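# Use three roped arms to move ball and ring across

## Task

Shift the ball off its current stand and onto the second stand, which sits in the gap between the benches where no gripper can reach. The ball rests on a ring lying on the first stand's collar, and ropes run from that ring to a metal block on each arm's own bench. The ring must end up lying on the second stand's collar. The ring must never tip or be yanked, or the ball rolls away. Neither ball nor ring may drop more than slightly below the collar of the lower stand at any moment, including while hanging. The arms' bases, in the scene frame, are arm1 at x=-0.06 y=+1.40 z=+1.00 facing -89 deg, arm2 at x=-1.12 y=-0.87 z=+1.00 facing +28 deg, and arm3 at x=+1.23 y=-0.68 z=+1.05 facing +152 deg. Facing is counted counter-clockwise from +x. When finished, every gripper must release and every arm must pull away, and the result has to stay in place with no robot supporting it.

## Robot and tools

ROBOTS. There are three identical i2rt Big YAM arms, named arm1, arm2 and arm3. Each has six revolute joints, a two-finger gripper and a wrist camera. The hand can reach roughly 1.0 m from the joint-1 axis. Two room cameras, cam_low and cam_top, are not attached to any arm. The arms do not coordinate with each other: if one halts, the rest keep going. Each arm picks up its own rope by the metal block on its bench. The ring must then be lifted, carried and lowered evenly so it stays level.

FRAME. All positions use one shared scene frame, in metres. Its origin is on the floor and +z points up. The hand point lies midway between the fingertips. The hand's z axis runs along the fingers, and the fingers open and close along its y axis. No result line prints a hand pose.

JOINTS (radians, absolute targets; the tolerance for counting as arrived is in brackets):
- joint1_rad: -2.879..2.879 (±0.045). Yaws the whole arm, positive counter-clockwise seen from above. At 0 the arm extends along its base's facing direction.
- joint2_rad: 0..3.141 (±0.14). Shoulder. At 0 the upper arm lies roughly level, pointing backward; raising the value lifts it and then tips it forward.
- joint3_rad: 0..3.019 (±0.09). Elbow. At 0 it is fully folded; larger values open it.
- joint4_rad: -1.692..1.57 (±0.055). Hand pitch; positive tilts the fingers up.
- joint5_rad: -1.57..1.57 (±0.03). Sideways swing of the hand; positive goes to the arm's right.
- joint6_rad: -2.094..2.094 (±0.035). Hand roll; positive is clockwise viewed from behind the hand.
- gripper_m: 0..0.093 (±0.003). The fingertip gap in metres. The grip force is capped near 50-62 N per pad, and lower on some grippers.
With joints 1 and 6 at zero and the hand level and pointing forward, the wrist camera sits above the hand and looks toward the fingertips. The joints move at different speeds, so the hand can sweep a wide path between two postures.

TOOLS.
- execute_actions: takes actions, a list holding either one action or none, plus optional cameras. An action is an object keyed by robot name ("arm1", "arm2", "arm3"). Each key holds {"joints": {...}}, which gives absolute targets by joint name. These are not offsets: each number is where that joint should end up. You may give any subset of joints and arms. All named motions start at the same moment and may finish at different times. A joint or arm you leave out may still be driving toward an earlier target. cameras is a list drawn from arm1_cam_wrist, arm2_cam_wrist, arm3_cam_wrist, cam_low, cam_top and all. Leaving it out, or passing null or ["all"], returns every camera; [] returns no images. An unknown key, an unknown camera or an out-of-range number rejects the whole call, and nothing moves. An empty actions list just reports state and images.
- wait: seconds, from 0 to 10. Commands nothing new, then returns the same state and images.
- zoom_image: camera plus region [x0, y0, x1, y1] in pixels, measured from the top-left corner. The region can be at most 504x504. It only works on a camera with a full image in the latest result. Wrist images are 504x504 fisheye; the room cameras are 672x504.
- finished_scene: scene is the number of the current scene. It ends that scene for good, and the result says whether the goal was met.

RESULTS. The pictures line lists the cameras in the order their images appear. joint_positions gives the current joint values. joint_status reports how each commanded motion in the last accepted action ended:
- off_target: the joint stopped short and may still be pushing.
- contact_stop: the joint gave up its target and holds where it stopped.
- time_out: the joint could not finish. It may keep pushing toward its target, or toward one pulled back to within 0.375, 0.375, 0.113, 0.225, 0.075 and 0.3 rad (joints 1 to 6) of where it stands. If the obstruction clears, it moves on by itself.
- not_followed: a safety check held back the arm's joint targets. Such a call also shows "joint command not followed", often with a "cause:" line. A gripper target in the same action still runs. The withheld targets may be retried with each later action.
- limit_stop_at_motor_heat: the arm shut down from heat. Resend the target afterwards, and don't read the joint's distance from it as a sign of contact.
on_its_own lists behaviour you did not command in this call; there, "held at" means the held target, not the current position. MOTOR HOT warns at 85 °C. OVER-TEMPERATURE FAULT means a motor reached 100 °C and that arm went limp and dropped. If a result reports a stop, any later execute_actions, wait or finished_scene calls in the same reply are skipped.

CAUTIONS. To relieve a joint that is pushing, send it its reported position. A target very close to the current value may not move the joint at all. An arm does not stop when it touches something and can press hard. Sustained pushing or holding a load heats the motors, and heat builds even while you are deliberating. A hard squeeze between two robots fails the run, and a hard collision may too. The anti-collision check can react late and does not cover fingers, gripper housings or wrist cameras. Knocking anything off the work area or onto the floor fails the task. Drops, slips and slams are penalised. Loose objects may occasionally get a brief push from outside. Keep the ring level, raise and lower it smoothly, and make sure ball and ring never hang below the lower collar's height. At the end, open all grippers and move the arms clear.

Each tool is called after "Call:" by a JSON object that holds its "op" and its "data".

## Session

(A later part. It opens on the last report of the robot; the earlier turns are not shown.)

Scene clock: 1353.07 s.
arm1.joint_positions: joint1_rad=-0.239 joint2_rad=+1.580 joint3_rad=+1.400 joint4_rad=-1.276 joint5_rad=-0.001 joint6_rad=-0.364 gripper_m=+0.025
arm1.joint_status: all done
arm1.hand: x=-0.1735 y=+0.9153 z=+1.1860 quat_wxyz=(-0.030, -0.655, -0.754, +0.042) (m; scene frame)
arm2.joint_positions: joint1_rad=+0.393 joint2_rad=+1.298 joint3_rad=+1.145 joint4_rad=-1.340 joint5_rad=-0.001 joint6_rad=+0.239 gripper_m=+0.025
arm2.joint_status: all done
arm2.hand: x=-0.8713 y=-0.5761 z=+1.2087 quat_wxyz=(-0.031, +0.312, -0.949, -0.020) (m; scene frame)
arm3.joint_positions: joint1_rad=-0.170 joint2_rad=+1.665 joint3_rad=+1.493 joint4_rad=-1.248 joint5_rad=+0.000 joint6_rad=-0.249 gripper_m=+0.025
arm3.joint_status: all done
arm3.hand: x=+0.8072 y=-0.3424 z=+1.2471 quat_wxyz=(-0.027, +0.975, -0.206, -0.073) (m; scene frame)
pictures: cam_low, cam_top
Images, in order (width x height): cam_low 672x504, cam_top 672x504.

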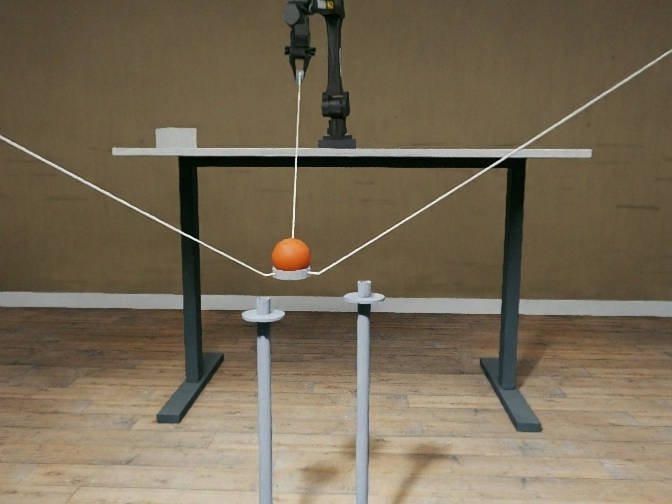

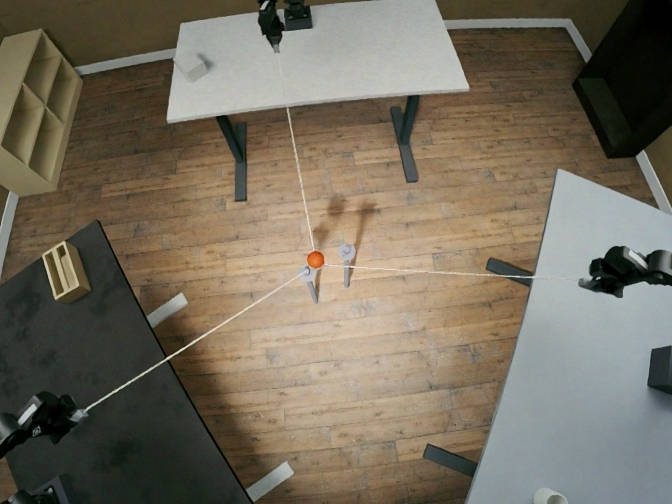

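Call:
{"op": "execute_actions", "data": {"actions": [{"arm1":{"joints":{"joint1_rad":-0.203,"joint2_rad":1.507,"joint3_rad":1.372,"joint6_rad":-0.308}},"arm2":{"joints":{"joint1_rad":0.368,"joint2_rad":1.318,"joint3_rad":1.295,"joint6_rad":0.200}},"arm3":{"joints":{"joint1_rad":-0.206,"joint2_rad":1.592,"joint3_rad":1.470,"joint6_rad":-0.303}}}], "cameras": ["cam_low","cam_top"]}}

Call:
{"op": "zoom_image", "data": {"camera": "cam_low", "region": [210, 225, 400, 330]}}

Scene clock: 1385.33 s.
arm1.joint_positions: joint1_rad=-0.210 joint2_rad=+1.547 joint3_rad=+1.361 joint4_rad=-1.276 joint5_rad=-0.001 joint6_rad=-0.317 gripper_m=+0.025
arm1.joint_status: all done
arm1.hand: x=-0.1566 y=+0.9266 z=+1.1860 quat_wxyz=(-0.031, -0.662, -0.748, +0.038) (m; scene frame)
arm2.joint_positions: joint1_rad=+0.369 joint2_rad=+1.322 joint3_rad=+1.238 joint4_rad=-1.340 joint5_rad=-0.001 joint6_rad=+0.208 gripper_m=+0.025
arm2.joint_status: all done
arm2.hand: x=-0.8453 y=-0.5601 z=+1.2373 quat_wxyz=(-0.061, +0.315, -0.946, -0.037) (m; scene frame)
arm3.joint_positions: joint1_rad=-0.197 joint2_rad=+1.628 joint3_rad=+1.459 joint4_rad=-1.248 joint5_rad=+0.000 joint6_rad=-0.294 gripper_m=+0.025
arm3.joint_status: all done
arm3.hand: x=+0.8266 y=-0.3389 z=+1.2515 quat_wxyz=(-0.030, +0.977, -0.197, -0.073) (m; scene frame)
pictures: cam_low, cam_top
Images, in order (width x height): cam_low 672x504, cam_top 672x504.

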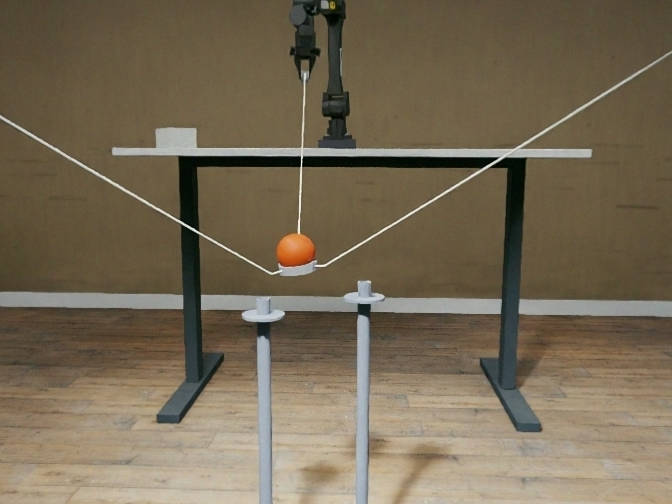

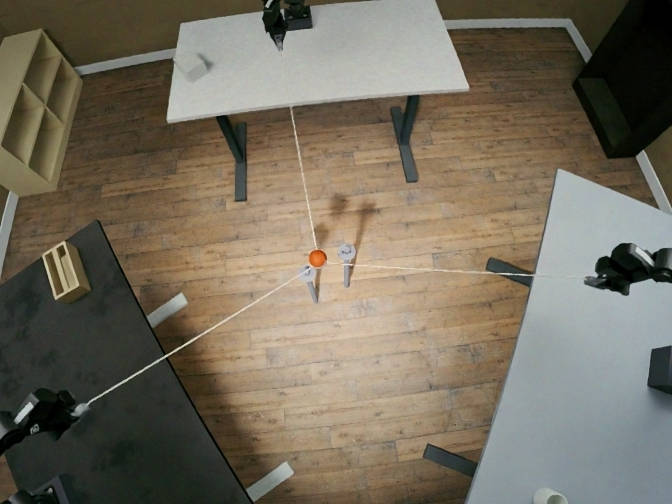

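Region (210, 225, 400, 330) of cam_low's 672x504 image, scaled by 2.653, with more detail than that image has; it fills the top 279 rows of this view, and the rest is white.

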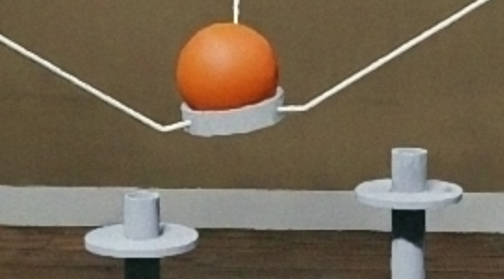

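Call:
{"op": "execute_actions", "data": {"actions": [{"arm1":{"joints":{"joint1_rad":-0.157,"joint2_rad":1.467,"joint3_rad":1.336,"joint6_rad":-0.259}},"arm2":{"joints":{"joint1_rad":0.344,"joint2_rad":1.384,"joint3_rad":1.358,"joint6_rad":0.174}},"arm3":{"joints":{"joint1_rad":-0.251,"joint2_rad":1.560,"joint3_rad":1.440,"joint6_rad":-0.350}}}], "cameras": ["cam_low","cam_top"]}}

Call:
{"op": "zoom_image", "data": {"camera": "cam_low", "region": [230, 215, 420, 320]}}

Scene clock: 1403.33 s.
arm1.joint_positions: joint1_rad=-0.161 joint2_rad=+1.503 joint3_rad=+1.326 joint4_rad=-1.276 joint5_rad=-0.001 joint6_rad=-0.268 gripper_m=+0.025
arm1.joint_status: all done
arm1.hand: x=-0.1311 y=+0.9362 z=+1.1924 quat_wxyz=(-0.035, -0.661, -0.748, +0.041) (m; scene frame)
arm2.joint_positions: joint1_rad=+0.345 joint2_rad=+1.393 joint3_rad=+1.295 joint4_rad=-1.341 joint5_rad=-0.001 joint6_rad=+0.182 gripper_m=+0.025
arm2.joint_status: all done
arm2.hand: x=-0.8221 y=-0.5495 z=+1.2323 quat_wxyz=(-0.056, +0.316, -0.946, -0.032) (m; scene frame)
arm3.joint_positions: joint1_rad=-0.247 joint2_rad=+1.597 joint3_rad=+1.430 joint4_rad=-1.248 joint5_rad=-0.001 joint6_rad=-0.341 gripper_m=+0.025
arm3.joint_status: all done
arm3.hand: x=+0.8516 y=-0.3269 z=+1.2550 quat_wxyz=(-0.034, +0.977, -0.199, -0.073) (m; scene frame)
pictures: cam_low, cam_top
Images, in order (width x height): cam_low 672x504, cam_top 672x504.

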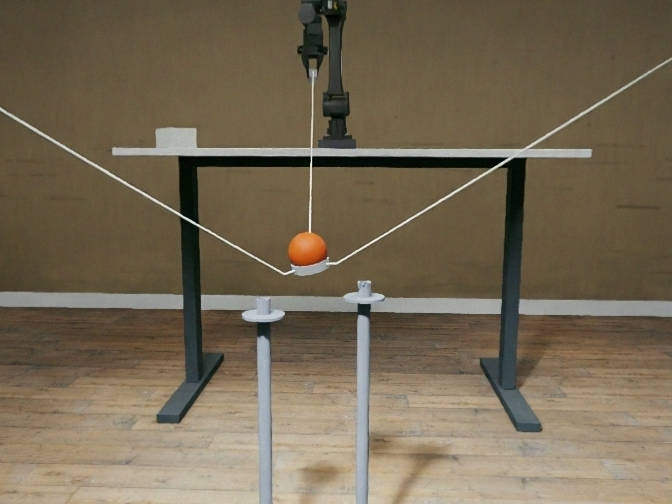

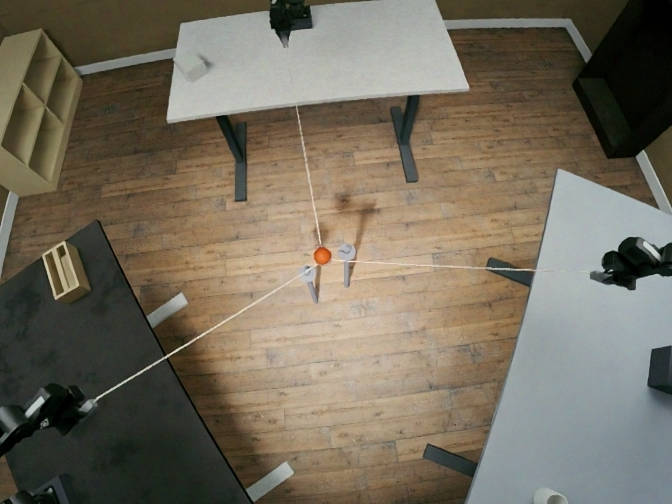

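Region (230, 215, 420, 320) of cam_low's 672x504 image, scaled by 2.653, with more detail than that image has; it fills the top 279 rows of this view, and the rest is white.

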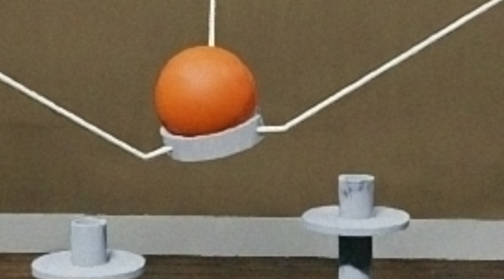

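Call:
{"op": "execute_actions", "data": {"actions": [{"arm1":{"joints":{"joint1_rad":-0.105,"joint2_rad":1.434,"joint3_rad":1.302,"joint6_rad":-0.208}},"arm2":{"joints":{"joint1_rad":0.320,"joint2_rad":1.447,"joint3_rad":1.429,"joint6_rad":0.149}},"arm3":{"joints":{"joint1_rad":-0.301,"joint2_rad":1.530,"joint3_rad":1.410,"joint6_rad":-0.399}}}], "cameras": ["cam_low","cam_top"]}}

Call:
{"op": "zoom_image", "data": {"camera": "cam_low", "region": [250, 215, 440, 320]}}

Scene clock: 1426.53 s.
arm1.joint_positions: joint1_rad=-0.109 joint2_rad=+1.473 joint3_rad=+1.293 joint4_rad=-1.276 joint5_rad=-0.001 joint6_rad=-0.217 gripper_m=+0.025
arm1.joint_status: all done
arm1.hand: x=-0.1059 y=+0.9459 z=+1.1927 quat_wxyz=(-0.037, -0.661, -0.748, +0.038) (m; scene frame)
arm2.joint_positions: joint1_rad=+0.321 joint2_rad=+1.452 joint3_rad=+1.367 joint4_rad=-1.341 joint5_rad=-0.001 joint6_rad=+0.157 gripper_m=+0.025
arm2.joint_status: all done
arm2.hand: x=-0.7963 y=-0.5378 z=+1.2366 quat_wxyz=(-0.062, +0.317, -0.946, -0.033) (m; scene frame)
arm3.joint_positions: joint1_rad=-0.296 joint2_rad=+1.567 joint3_rad=+1.400 joint4_rad=-1.248 joint5_rad=-0.001 joint6_rad=-0.390 gripper_m=+0.025
arm3.joint_status: all done
arm3.hand: x=+0.8771 y=-0.3167 z=+1.2567 quat_wxyz=(-0.037, +0.977, -0.199, -0.071) (m; scene frame)
pictures: cam_low, cam_top
Images, in order (width x height): cam_low 672x504, cam_top 672x504.

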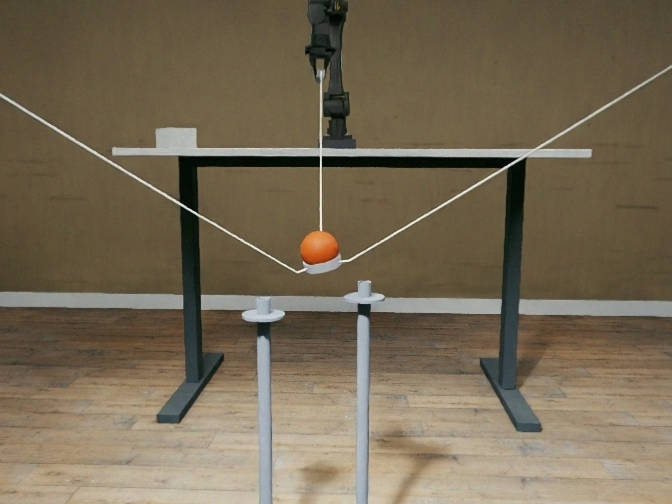

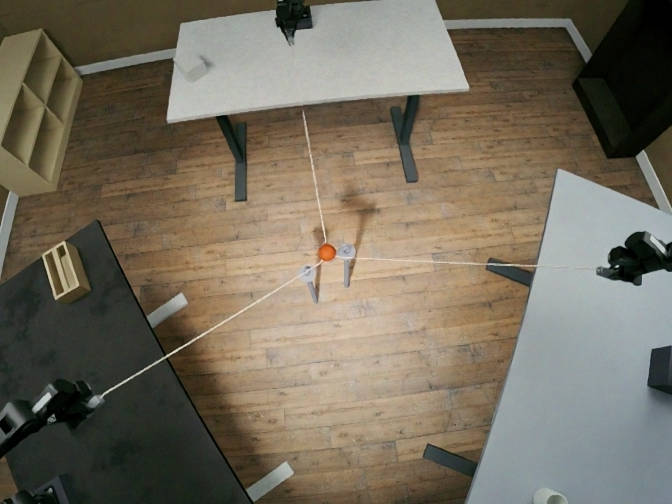

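Region (250, 215, 440, 320) of cam_low's 672x504 image, scaled by 2.653, with more detail than that image has; it fills the top 279 rows of this view, and the rest is white.

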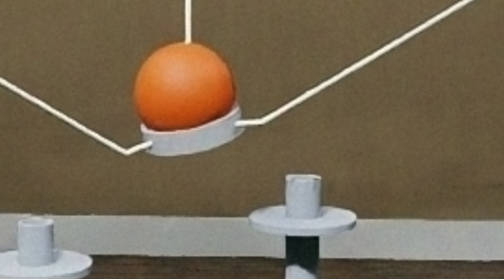

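Call:
{"op": "execute_actions", "data": {"actions": [], "cameras": ["cam_low"]}}

Call:
{"op": "zoom_image", "data": {"camera": "cam_low", "region": [250, 215, 440, 320]}}

Scene clock: 1438.80 s.
arm1.joint_positions: joint1_rad=-0.109 joint2_rad=+1.473 joint3_rad=+1.293 joint4_rad=-1.276 joint5_rad=-0.001 joint6_rad=-0.217 gripper_m=+0.025
arm1.joint_status: all done
arm1.hand: x=-0.1059 y=+0.9459 z=+1.1927 quat_wxyz=(-0.037, -0.662, -0.748, +0.038) (m; scene frame)
arm2.joint_positions: joint1_rad=+0.321 joint2_rad=+1.452 joint3_rad=+1.367 joint4_rad=-1.341 joint5_rad=-0.001 joint6_rad=+0.156 gripper_m=+0.025
arm2.joint_status: all done
arm2.hand: x=-0.7963 y=-0.5378 z=+1.2366 quat_wxyz=(-0.062, +0.317, -0.946, -0.033) (m; scene frame)
arm3.joint_positions: joint1_rad=-0.296 joint2_rad=+1.567 joint3_rad=+1.400 joint4_rad=-1.248 joint5_rad=-0.001 joint6_rad=-0.390 gripper_m=+0.025
arm3.joint_status: all done
arm3.hand: x=+0.8771 y=-0.3167 z=+1.2567 quat_wxyz=(-0.037, +0.977, -0.199, -0.071) (m; scene frame)
pictures: cam_low
Images, in order (width x height): cam_low 672x504.

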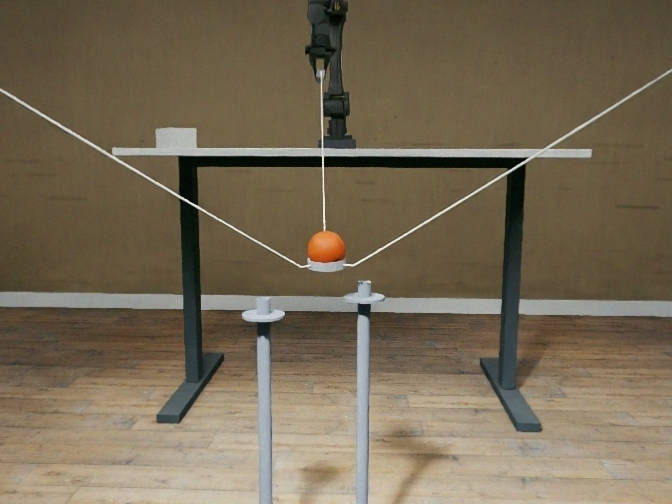

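Region (250, 215, 440, 320) of cam_low's 672x504 image, scaled by 2.653, with more detail than that image has; it fills the top 279 rows of this view, and the rest is white.

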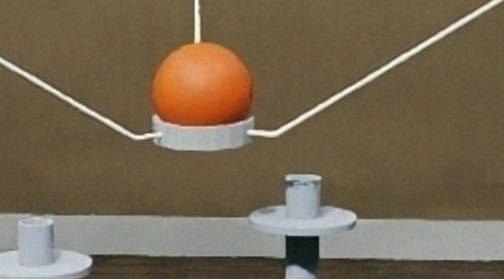

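Level and settled. Next step.

Call:
{"op": "execute_actions", "data": {"actions": [{"arm1":{"joints":{"joint1_rad":-0.0505,"joint2_rad":1.403,"joint3_rad":1.269,"joint6_rad":-0.153}},"arm2":{"joints":{"joint1_rad":0.298,"joint2_rad":1.511,"joint3_rad":1.495,"joint6_rad":0.127}},"arm3":{"joints":{"joint1_rad":-0.352,"joint2_rad":1.503,"joint3_rad":1.383,"joint6_rad":-0.450}}}], "cameras": ["cam_low"]}}

Scene clock: 1446.77 s.
arm1.joint_positions: joint1_rad=-0.055 joint2_rad=+1.440 joint3_rad=+1.260 joint4_rad=-1.276 joint5_rad=-0.001 joint6_rad=-0.162 gripper_m=+0.025
arm1.joint_status: all done
arm1.hand: x=-0.0809 y=+0.9568 z=+1.1942 quat_wxyz=(-0.039, -0.662, -0.748, +0.036) (m; scene frame)
arm2.joint_positions: joint1_rad=+0.300 joint2_rad=+1.517 joint3_rad=+1.432 joint4_rad=-1.341 joint5_rad=-0.001 joint6_rad=+0.135 gripper_m=+0.025
arm2.joint_status: all done
arm2.hand: x=-0.7715 y=-0.5272 z=+1.2345 quat_wxyz=(-0.063, +0.317, -0.946, -0.032) (m; scene frame)
arm3.joint_positions: joint1_rad=-0.347 joint2_rad=+1.539 joint3_rad=+1.373 joint4_rad=-1.248 joint5_rad=-0.002 joint6_rad=-0.441 gripper_m=+0.025
arm3.joint_status: all done
arm3.hand: x=+0.9027 y=-0.3068 z=+1.2581 quat_wxyz=(-0.040, +0.977, -0.199, -0.069) (m; scene frame)
pictures: cam_low
Images, in order (width x height): cam_low 672x504.

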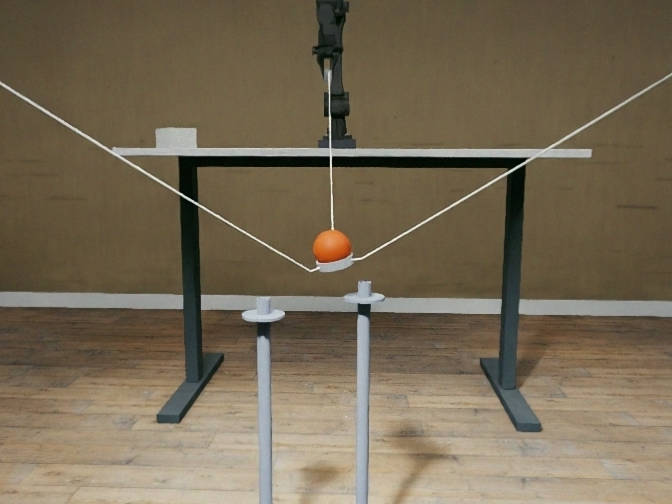

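Call:
{"op": "execute_actions", "data": {"actions": [], "cameras": ["cam_low","cam_top"]}}

Call:
{"op": "zoom_image", "data": {"camera": "cam_low", "region": [290, 215, 410, 315]}}

Call:
{"op": "zoom_image", "data": {"camera": "cam_top", "region": [295, 215, 385, 295]}}

Scene clock: 1461.17 s.
arm1.joint_positions: joint1_rad=-0.055 joint2_rad=+1.440 joint3_rad=+1.260 joint4_rad=-1.276 joint5_rad=-0.001 joint6_rad=-0.162 gripper_m=+0.025
arm1.joint_status: all done
arm1.hand: x=-0.0809 y=+0.9568 z=+1.1942 quat_wxyz=(-0.039, -0.662, -0.748, +0.036) (m; scene frame)
arm2.joint_positions: joint1_rad=+0.300 joint2_rad=+1.517 joint3_rad=+1.432 joint4_rad=-1.341 joint5_rad=-0.001 joint6_rad=+0.135 gripper_m=+0.025
arm2.joint_status: all done
arm2.hand: x=-0.7715 y=-0.5272 z=+1.2345 quat_wxyz=(-0.063, +0.317, -0.946, -0.032) (m; scene frame)
arm3.joint_positions: joint1_rad=-0.347 joint2_rad=+1.539 joint3_rad=+1.373 joint4_rad=-1.248 joint5_rad=-0.002 joint6_rad=-0.441 gripper_m=+0.025
arm3.joint_status: all done
arm3.hand: x=+0.9027 y=-0.3068 z=+1.2581 quat_wxyz=(-0.040, +0.977, -0.199, -0.069) (m; scene frame)
pictures: cam_low, cam_top
Images, in order (width x height): cam_low 672x504, cam_top 672x504.

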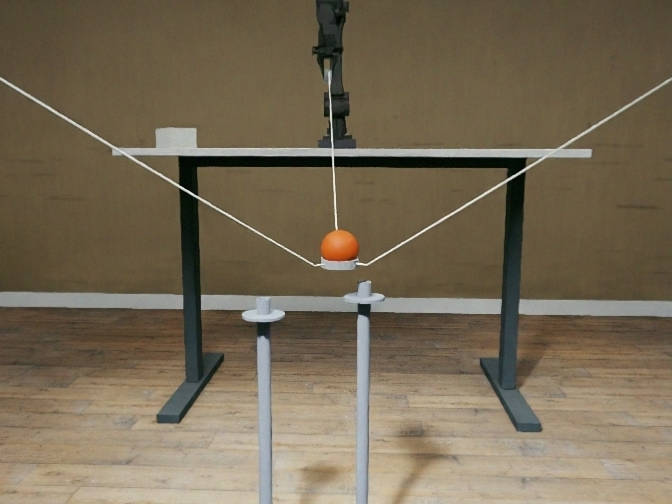

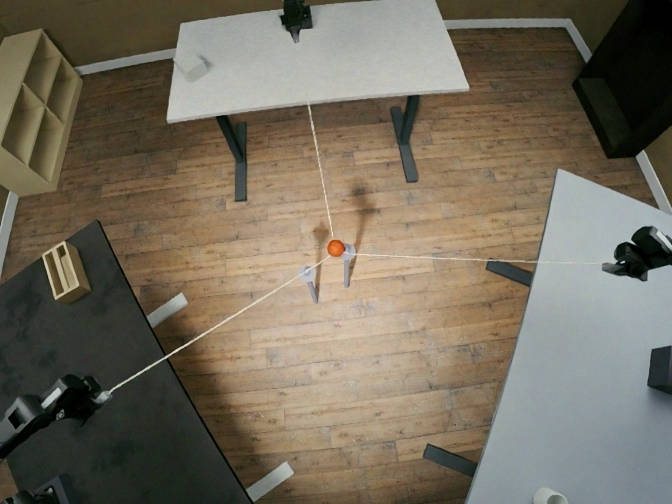

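Region (290, 215, 410, 315) of cam_low's 672x504 image, scaled by 4.200, with more detail than that image has.

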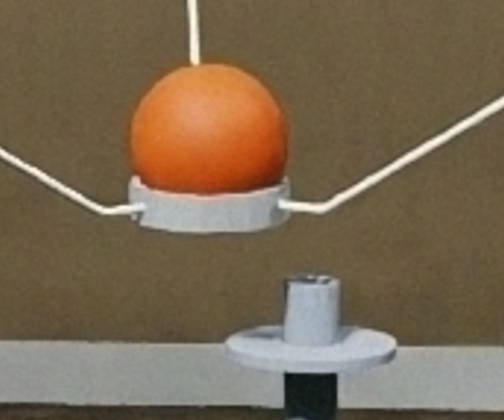

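Region (295, 215, 385, 295) of cam_top's 672x504 image, scaled by 5.600, with more detail than that image has.

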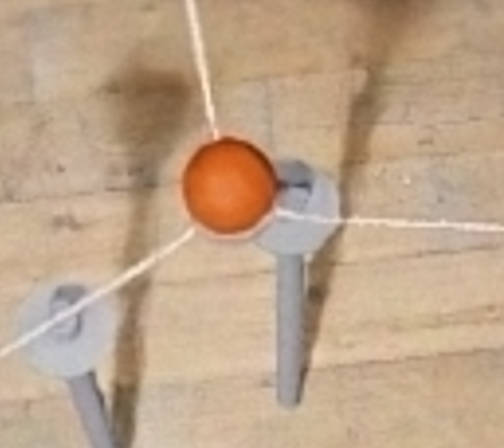

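Call:
{"op": "execute_actions", "data": {"actions": [{"arm1":{"joints":{"joint1_rad":0.0075,"joint2_rad":1.378,"joint3_rad":1.243,"joint6_rad":-0.095}},"arm2":{"joints":{"joint1_rad":0.277,"joint2_rad":1.577,"joint3_rad":1.571,"joint6_rad":0.107}},"arm3":{"joints":{"joint1_rad":-0.406,"joint2_rad":1.481,"joint3_rad":1.362,"joint6_rad":-0.503}}}], "cameras": ["cam_low"]}}

Scene clock: 1473.57 s.
arm1.joint_positions: joint1_rad=+0.003 joint2_rad=+1.416 joint3_rad=+1.235 joint4_rad=-1.276 joint5_rad=-0.001 joint6_rad=-0.104 gripper_m=+0.025
arm1.joint_status: all done
arm1.hand: x=-0.0554 y=+0.9661 z=+1.1943 quat_wxyz=(-0.041, -0.662, -0.748, +0.033) (m; scene frame)
arm2.joint_positions: joint1_rad=+0.279 joint2_rad=+1.583 joint3_rad=+1.507 joint4_rad=-1.342 joint5_rad=-0.001 joint6_rad=+0.115 gripper_m=+0.025
arm2.joint_status: all done
arm2.hand: x=-0.7445 y=-0.5156 z=+1.2344 quat_wxyz=(-0.067, +0.316, -0.946, -0.032) (m; scene frame)
arm3.joint_positions: joint1_rad=-0.400 joint2_rad=+1.518 joint3_rad=+1.353 joint4_rad=-1.248 joint5_rad=-0.002 joint6_rad=-0.494 gripper_m=+0.025
arm3.joint_status: all done
arm3.hand: x=+0.9277 y=-0.2960 z=+1.2593 quat_wxyz=(-0.044, +0.977, -0.199, -0.067) (m; scene frame)
pictures: cam_low
Images, in order (width x height): cam_low 672x504.

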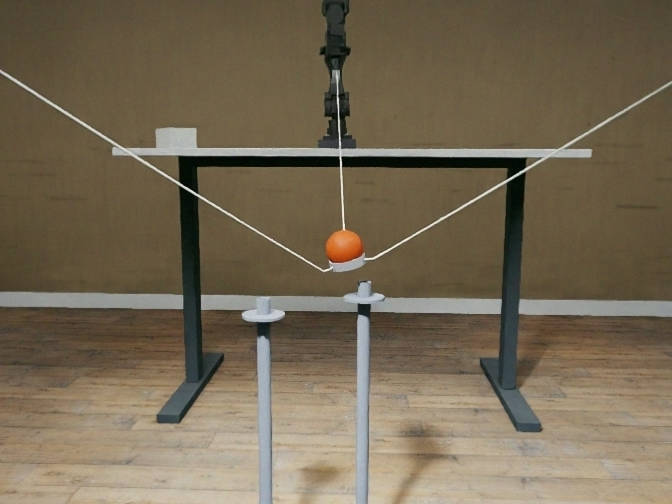

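Call:
{"op": "execute_actions", "data": {"actions": [{"arm1":{"joints":{"joint1_rad":0.0675,"joint2_rad":1.358,"joint3_rad":1.216,"joint6_rad":-0.035}},"arm2":{"joints":{"joint1_rad":0.259,"joint2_rad":1.638,"joint3_rad":1.641,"joint6_rad":0.089}},"arm3":{"joints":{"joint1_rad":-0.461,"joint2_rad":1.464,"joint3_rad":1.342,"joint6_rad":-0.558}}}], "cameras": ["cam_low"]}}

Scene clock: 1486.77 s.
arm1.joint_positions: joint1_rad=+0.062 joint2_rad=+1.396 joint3_rad=+1.208 joint4_rad=-1.276 joint5_rad=-0.001 joint6_rad=-0.044 gripper_m=+0.025
arm1.joint_status: all done
arm1.hand: x=-0.0303 y=+0.9773 z=+1.1921 quat_wxyz=(-0.041, -0.662, -0.748, +0.028) (m; scene frame)
arm2.joint_positions: joint1_rad=+0.261 joint2_rad=+1.642 joint3_rad=+1.577 joint4_rad=-1.342 joint5_rad=-0.001 joint6_rad=+0.096 gripper_m=+0.025
arm2.joint_status: all done
arm2.hand: x=-0.7201 y=-0.5052 z=+1.2335 quat_wxyz=(-0.072, +0.317, -0.945, -0.033) (m; scene frame)
arm3.joint_positions: joint1_rad=-0.455 joint2_rad=+1.502 joint3_rad=+1.333 joint4_rad=-1.248 joint5_rad=-0.002 joint6_rad=-0.549 gripper_m=+0.025
arm3.joint_status: all done
arm3.hand: x=+0.9530 y=-0.2858 z=+1.2582 quat_wxyz=(-0.046, +0.977, -0.199, -0.063) (m; scene frame)
pictures: cam_low
Images, in order (width x height): cam_low 672x504.

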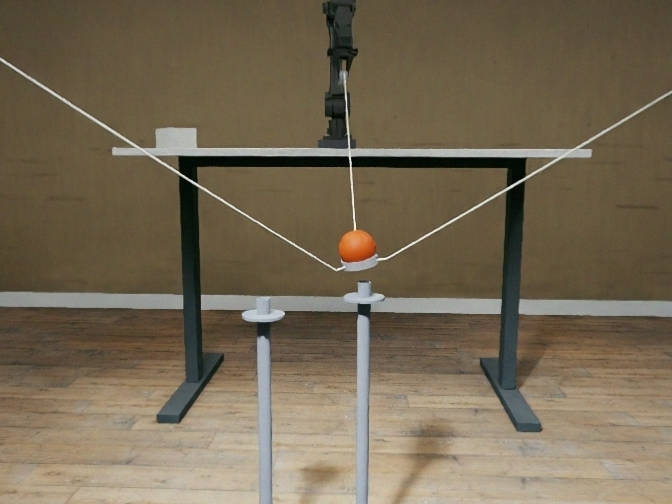

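Call:
{"op": "execute_actions", "data": {"actions": [], "cameras": ["cam_low","cam_top"]}}

Call:
{"op": "zoom_image", "data": {"camera": "cam_low", "region": [310, 220, 420, 315]}}

Call:
{"op": "zoom_image", "data": {"camera": "cam_top", "region": [305, 210, 395, 290]}}

Scene clock: 1509.27 s.
arm1.joint_positions: joint1_rad=+0.062 joint2_rad=+1.396 joint3_rad=+1.208 joint4_rad=-1.276 joint5_rad=-0.001 joint6_rad=-0.044 gripper_m=+0.025
arm1.joint_status: all done
arm1.hand: x=-0.0303 y=+0.9773 z=+1.1921 quat_wxyz=(-0.041, -0.662, -0.748, +0.028) (m; scene frame)
arm2.joint_positions: joint1_rad=+0.261 joint2_rad=+1.642 joint3_rad=+1.577 joint4_rad=-1.342 joint5_rad=-0.001 joint6_rad=+0.096 gripper_m=+0.025
arm2.joint_status: all done
arm2.hand: x=-0.7201 y=-0.5052 z=+1.2335 quat_wxyz=(-0.072, +0.317, -0.945, -0.033) (m; scene frame)
arm3.joint_positions: joint1_rad=-0.455 joint2_rad=+1.502 joint3_rad=+1.333 joint4_rad=-1.248 joint5_rad=-0.002 joint6_rad=-0.549 gripper_m=+0.025
arm3.joint_status: all done
arm3.hand: x=+0.9530 y=-0.2858 z=+1.2582 quat_wxyz=(-0.046, +0.977, -0.199, -0.063) (m; scene frame)
pictures: cam_low, cam_top
Images, in order (width x height): cam_low 672x504, cam_top 672x504.

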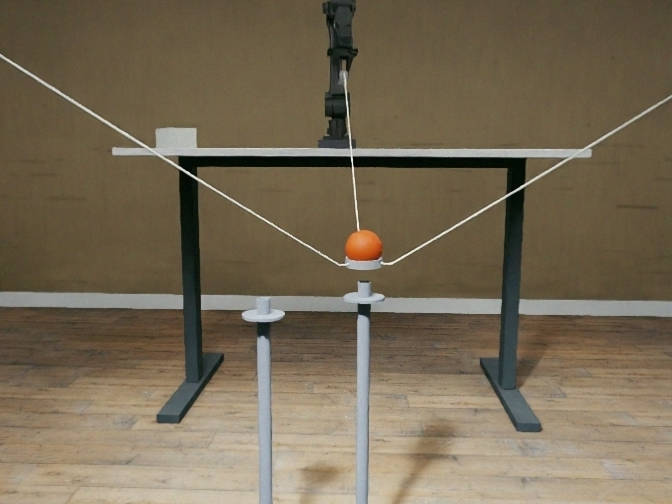

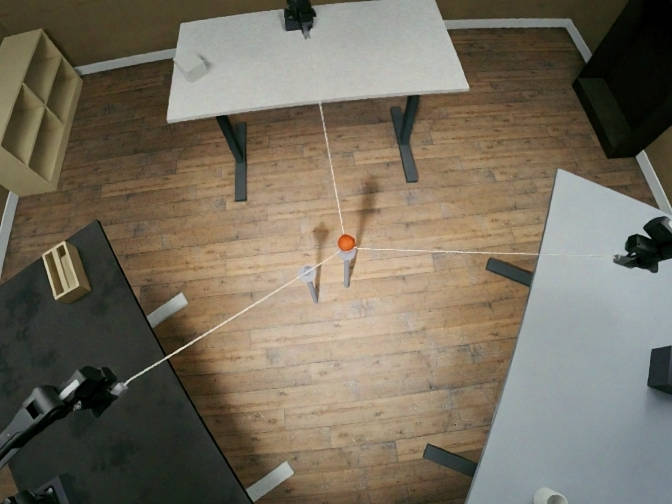

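Region (310, 220, 420, 315) of cam_low's 672x504 image, scaled by 4.582, with more detail than that image has; it fills the top 435 rows of this view, and the rest is white.

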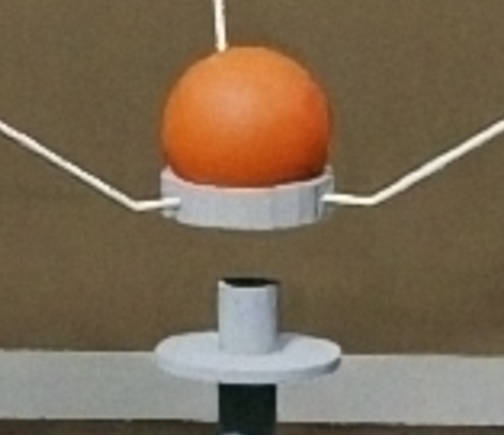

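Region (305, 210, 395, 290) of cam_top's 672x504 image, scaled by 5.600, with more detail than that image has.

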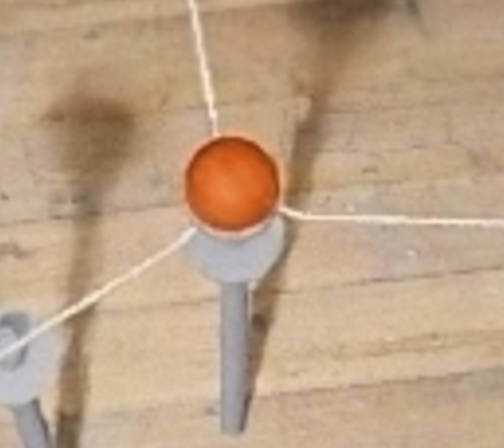

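Call:
{"op": "zoom_image", "data": {"camera": "cam_top", "region": [290, 230, 362, 290]}}

Region (290, 230, 362, 290) of cam_top's 672x504 image, scaled by 7.000, with more detail than that image has.

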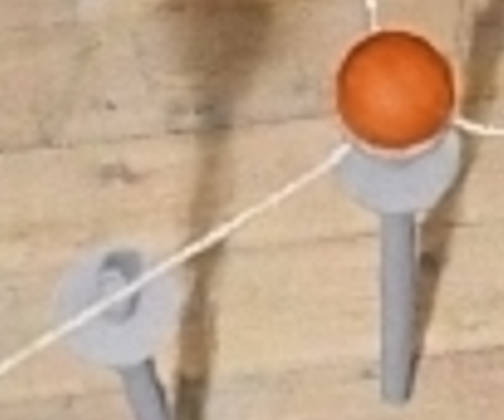

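Call:
{"op": "execute_actions", "data": {"actions": [{"arm1":{"joints":{"joint2_rad":1.434}},"arm2":{"joints":{"joint2_rad":1.661}},"arm3":{"joints":{"joint2_rad":1.524}}}], "cameras": ["cam_low"]}}

Call:
{"op": "zoom_image", "data": {"camera": "cam_low", "region": [310, 220, 420, 315]}}

Scene clock: 1556.27 s.
arm1.joint_positions: joint1_rad=+0.062 joint2_rad=+1.447 joint3_rad=+1.208 joint4_rad=-1.276 joint5_rad=-0.001 joint6_rad=-0.044 gripper_m=+0.025
arm1.joint_status: all done
arm1.hand: x=-0.0298 y=+0.9745 z=+1.1713 quat_wxyz=(-0.023, -0.663, -0.748, +0.011) (m; scene frame)
arm2.joint_positions: joint1_rad=+0.261 joint2_rad=+1.662 joint3_rad=+1.577 joint4_rad=-1.342 joint5_rad=-0.001 joint6_rad=+0.096 gripper_m=+0.025
arm2.joint_status: all done
arm2.hand: x=-0.7187 y=-0.5039 z=+1.2232 quat_wxyz=(-0.063, +0.317, -0.946, -0.029) (m; scene frame)
arm3.joint_positions: joint1_rad=-0.455 joint2_rad=+1.526 joint3_rad=+1.333 joint4_rad=-1.248 joint5_rad=-0.002 joint6_rad=-0.549 gripper_m=+0.025
arm3.joint_status: all done
arm3.hand: x=+0.9519 y=-0.2845 z=+1.2468 quat_wxyz=(-0.037, +0.978, -0.199, -0.054) (m; scene frame)
pictures: cam_low
Images, in order (width x height): cam_low 672x504.

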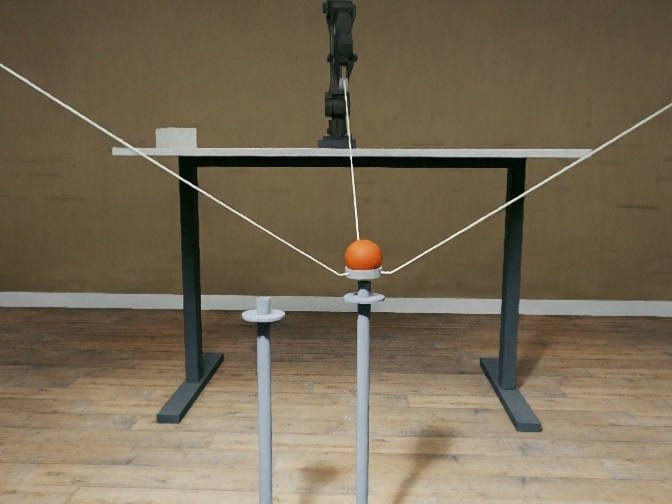

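Region (310, 220, 420, 315) of cam_low's 672x504 image, scaled by 4.582, with more detail than that image has; it fills the top 435 rows of this view, and the rest is white.

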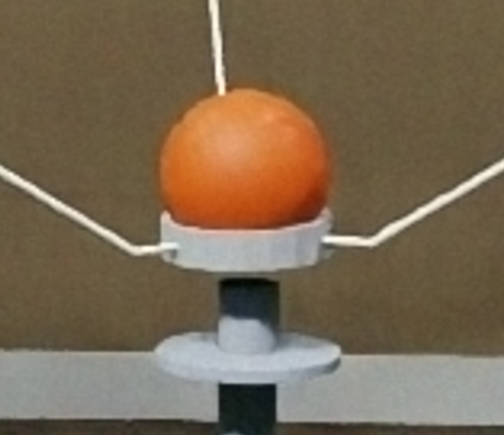

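Call:
{"op": "execute_actions", "data": {"actions": [], "cameras": ["cam_low","cam_top"]}}

Call:
{"op": "zoom_image", "data": {"camera": "cam_low", "region": [310, 220, 420, 315]}}

Call:
{"op": "zoom_image", "data": {"camera": "cam_top", "region": [290, 230, 362, 290]}}

Scene clock: 1566.00 s.
arm1.joint_positions: joint1_rad=+0.062 joint2_rad=+1.447 joint3_rad=+1.208 joint4_rad=-1.276 joint5_rad=-0.001 joint6_rad=-0.044 gripper_m=+0.025
arm1.joint_status: all done
arm1.hand: x=-0.0298 y=+0.9745 z=+1.1713 quat_wxyz=(-0.023, -0.663, -0.748, +0.011) (m; scene frame)
arm2.joint_positions: joint1_rad=+0.261 joint2_rad=+1.662 joint3_rad=+1.577 joint4_rad=-1.342 joint5_rad=-0.001 joint6_rad=+0.096 gripper_m=+0.025
arm2.joint_status: all done
arm2.hand: x=-0.7187 y=-0.5039 z=+1.2232 quat_wxyz=(-0.063, +0.317, -0.946, -0.029) (m; scene frame)
arm3.joint_positions: joint1_rad=-0.455 joint2_rad=+1.526 joint3_rad=+1.333 joint4_rad=-1.248 joint5_rad=-0.002 joint6_rad=-0.549 gripper_m=+0.025
arm3.joint_status: all done
arm3.hand: x=+0.9519 y=-0.2845 z=+1.2468 quat_wxyz=(-0.037, +0.978, -0.199, -0.054) (m; scene frame)
pictures: cam_low, cam_top
Images, in order (width x height): cam_low 672x504, cam_top 672x504.

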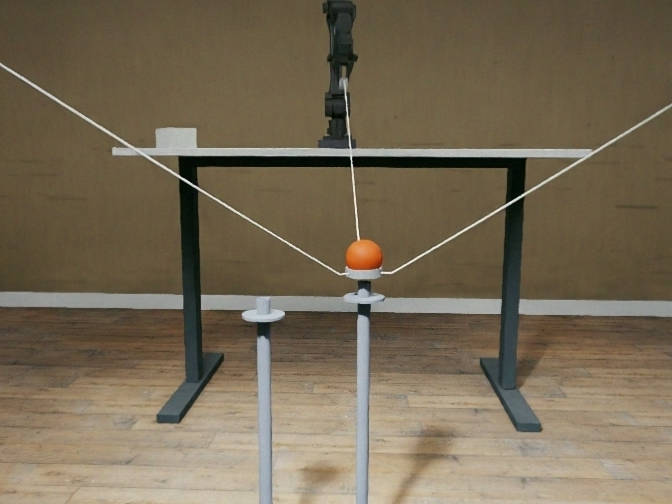

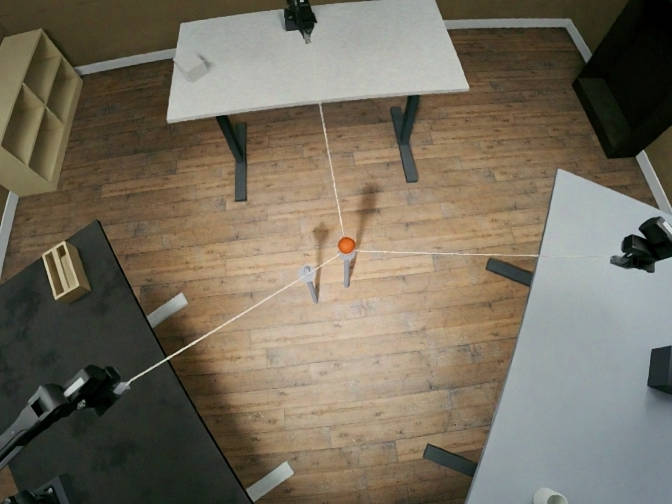

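Region (310, 220, 420, 315) of cam_low's 672x504 image, scaled by 4.582, with more detail than that image has; it fills the top 435 rows of this view, and the rest is white.

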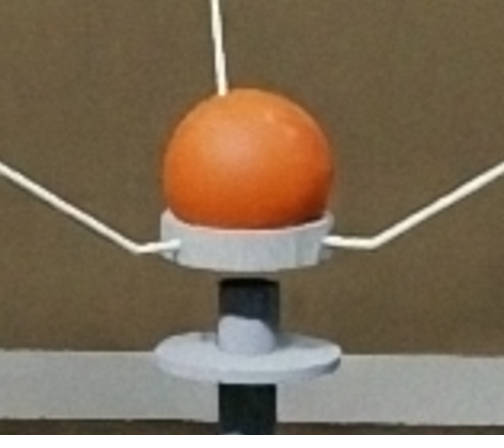

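Region (290, 230, 362, 290) of cam_top's 672x504 image, scaled by 7.000, with more detail than that image has.

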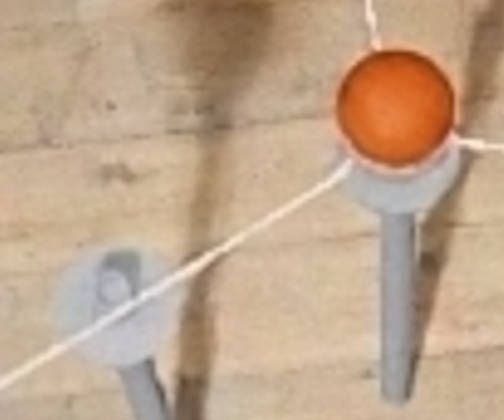

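Call:
{"op": "execute_actions", "data": {"actions": [{"arm1":{"joints":{"joint2_rad":1.462}},"arm2":{"joints":{"joint2_rad":1.681}},"arm3":{"joints":{"joint2_rad":1.549}}}], "cameras": ["cam_low","cam_top"]}}

Call:
{"op": "zoom_image", "data": {"camera": "cam_low", "region": [310, 220, 420, 315]}}

Call:
{"op": "zoom_image", "data": {"camera": "cam_top", "region": [290, 230, 362, 290]}}

Scene clock: 1581.93 s.
arm1.joint_positions: joint1_rad=+0.062 joint2_rad=+1.468 joint3_rad=+1.208 joint4_rad=-1.276 joint5_rad=-0.001 joint6_rad=-0.044 gripper_m=+0.025
arm1.joint_status: all done
arm1.hand: x=-0.0296 y=+0.9737 z=+1.1631 quat_wxyz=(-0.016, -0.663, -0.749, +0.004) (m; scene frame)
arm2.joint_positions: joint1_rad=+0.261 joint2_rad=+1.681 joint3_rad=+1.577 joint4_rad=-1.342 joint5_rad=-0.001 joint6_rad=+0.096 gripper_m=+0.025
arm2.joint_status: all done
arm2.hand: x=-0.7175 y=-0.5028 z=+1.2133 quat_wxyz=(-0.055, +0.317, -0.946, -0.025) (m; scene frame)
arm3.joint_positions: joint1_rad=-0.455 joint2_rad=+1.550 joint3_rad=+1.333 joint4_rad=-1.248 joint5_rad=-0.002 joint6_rad=-0.549 gripper_m=+0.025
arm3.joint_status: all done
arm3.hand: x=+0.9509 y=-0.2834 z=+1.2358 quat_wxyz=(-0.029, +0.979, -0.199, -0.045) (m; scene frame)
pictures: cam_low, cam_top
Images, in order (width x height): cam_low 672x504, cam_top 672x504.

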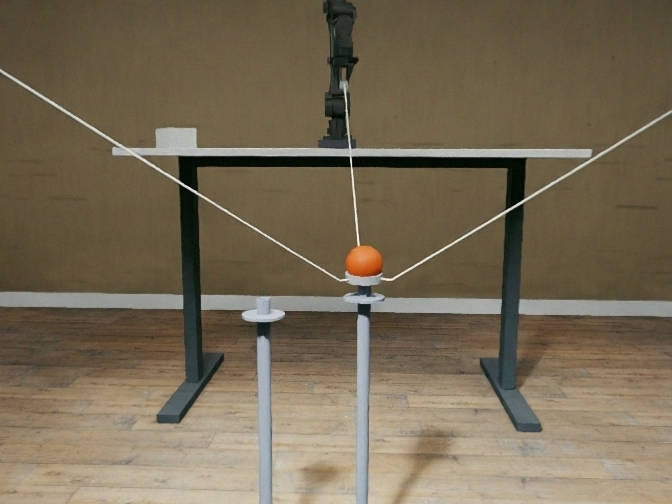

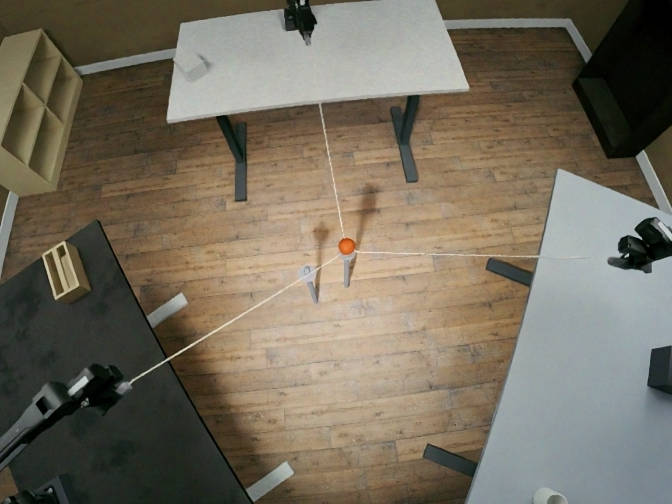

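Region (310, 220, 420, 315) of cam_low's 672x504 image, scaled by 4.582, with more detail than that image has; it fills the top 435 rows of this view, and the rest is white.

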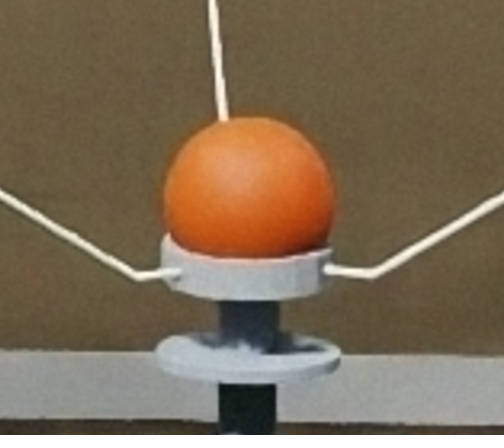

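Region (290, 230, 362, 290) of cam_top's 672x504 image, scaled by 7.000, with more detail than that image has.

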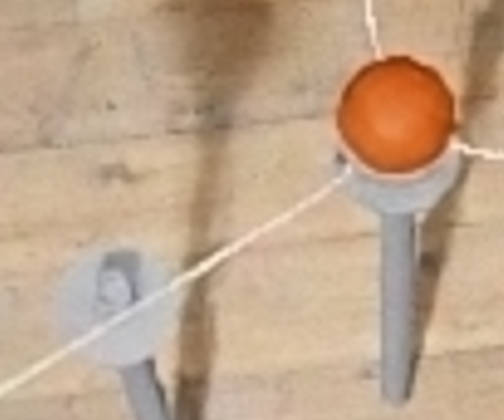

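Call:
{"op": "execute_actions", "data": {"actions": [{"arm1":{"joints":{"joint2_rad":1.487}},"arm2":{"joints":{"joint2_rad":1.701}},"arm3":{"joints":{"joint2_rad":1.573}}}], "cameras": ["cam_low","cam_top"]}}

Call:
{"op": "zoom_image", "data": {"camera": "cam_low", "region": [310, 220, 420, 315]}}

Call:
{"op": "zoom_image", "data": {"camera": "cam_top", "region": [290, 230, 362, 290]}}

Scene clock: 1589.87 s.
arm1.joint_positions: joint1_rad=+0.062 joint2_rad=+1.488 joint3_rad=+1.208 joint4_rad=-1.276 joint5_rad=-0.001 joint6_rad=-0.044 gripper_m=+0.025
arm1.joint_status: all done
arm1.hand: x=-0.0294 y=+0.9730 z=+1.1546 quat_wxyz=(-0.008, -0.663, -0.749, -0.004) (m; scene frame)
arm2.joint_positions: joint1_rad=+0.261 joint2_rad=+1.695 joint3_rad=+1.577 joint4_rad=-1.342 joint5_rad=-0.001 joint6_rad=+0.096 gripper_m=+0.025
arm2.joint_status: all done
arm2.hand: x=-0.7167 y=-0.5020 z=+1.2062 quat_wxyz=(-0.048, +0.317, -0.947, -0.022) (m; scene frame)
arm3.joint_positions: joint1_rad=-0.455 joint2_rad=+1.569 joint3_rad=+1.333 joint4_rad=-1.248 joint5_rad=-0.002 joint6_rad=-0.549 gripper_m=+0.025
arm3.joint_status: all done
arm3.hand: x=+0.9503 y=-0.2828 z=+1.2272 quat_wxyz=(-0.023, +0.979, -0.199, -0.038) (m; scene frame)
pictures: cam_low, cam_top
Images, in order (width x height): cam_low 672x504, cam_top 672x504.

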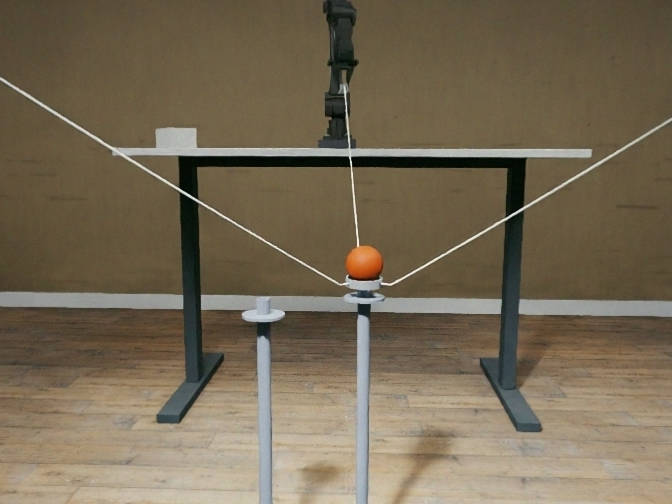

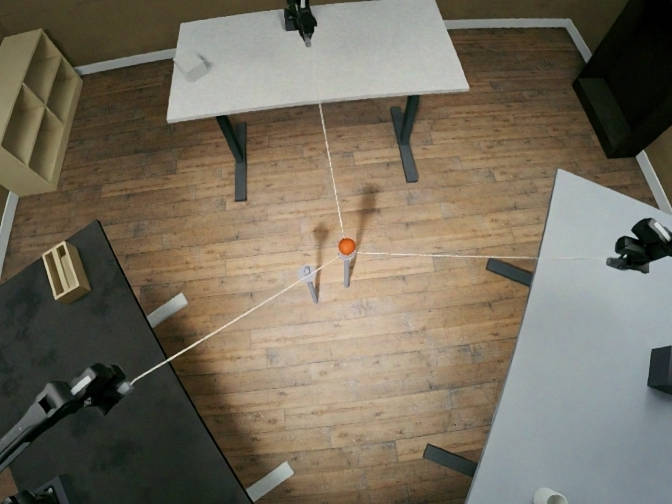

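Region (310, 220, 420, 315) of cam_low's 672x504 image, scaled by 4.582, with more detail than that image has; it fills the top 435 rows of this view, and the rest is white.

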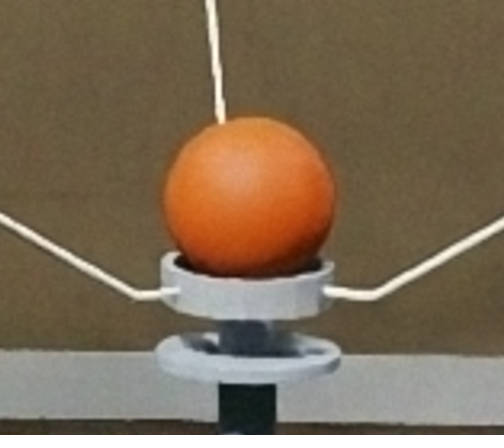

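Region (290, 230, 362, 290) of cam_top's 672x504 image, scaled by 7.000, with more detail than that image has.

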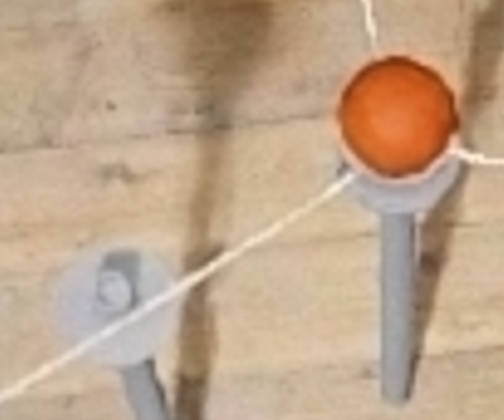

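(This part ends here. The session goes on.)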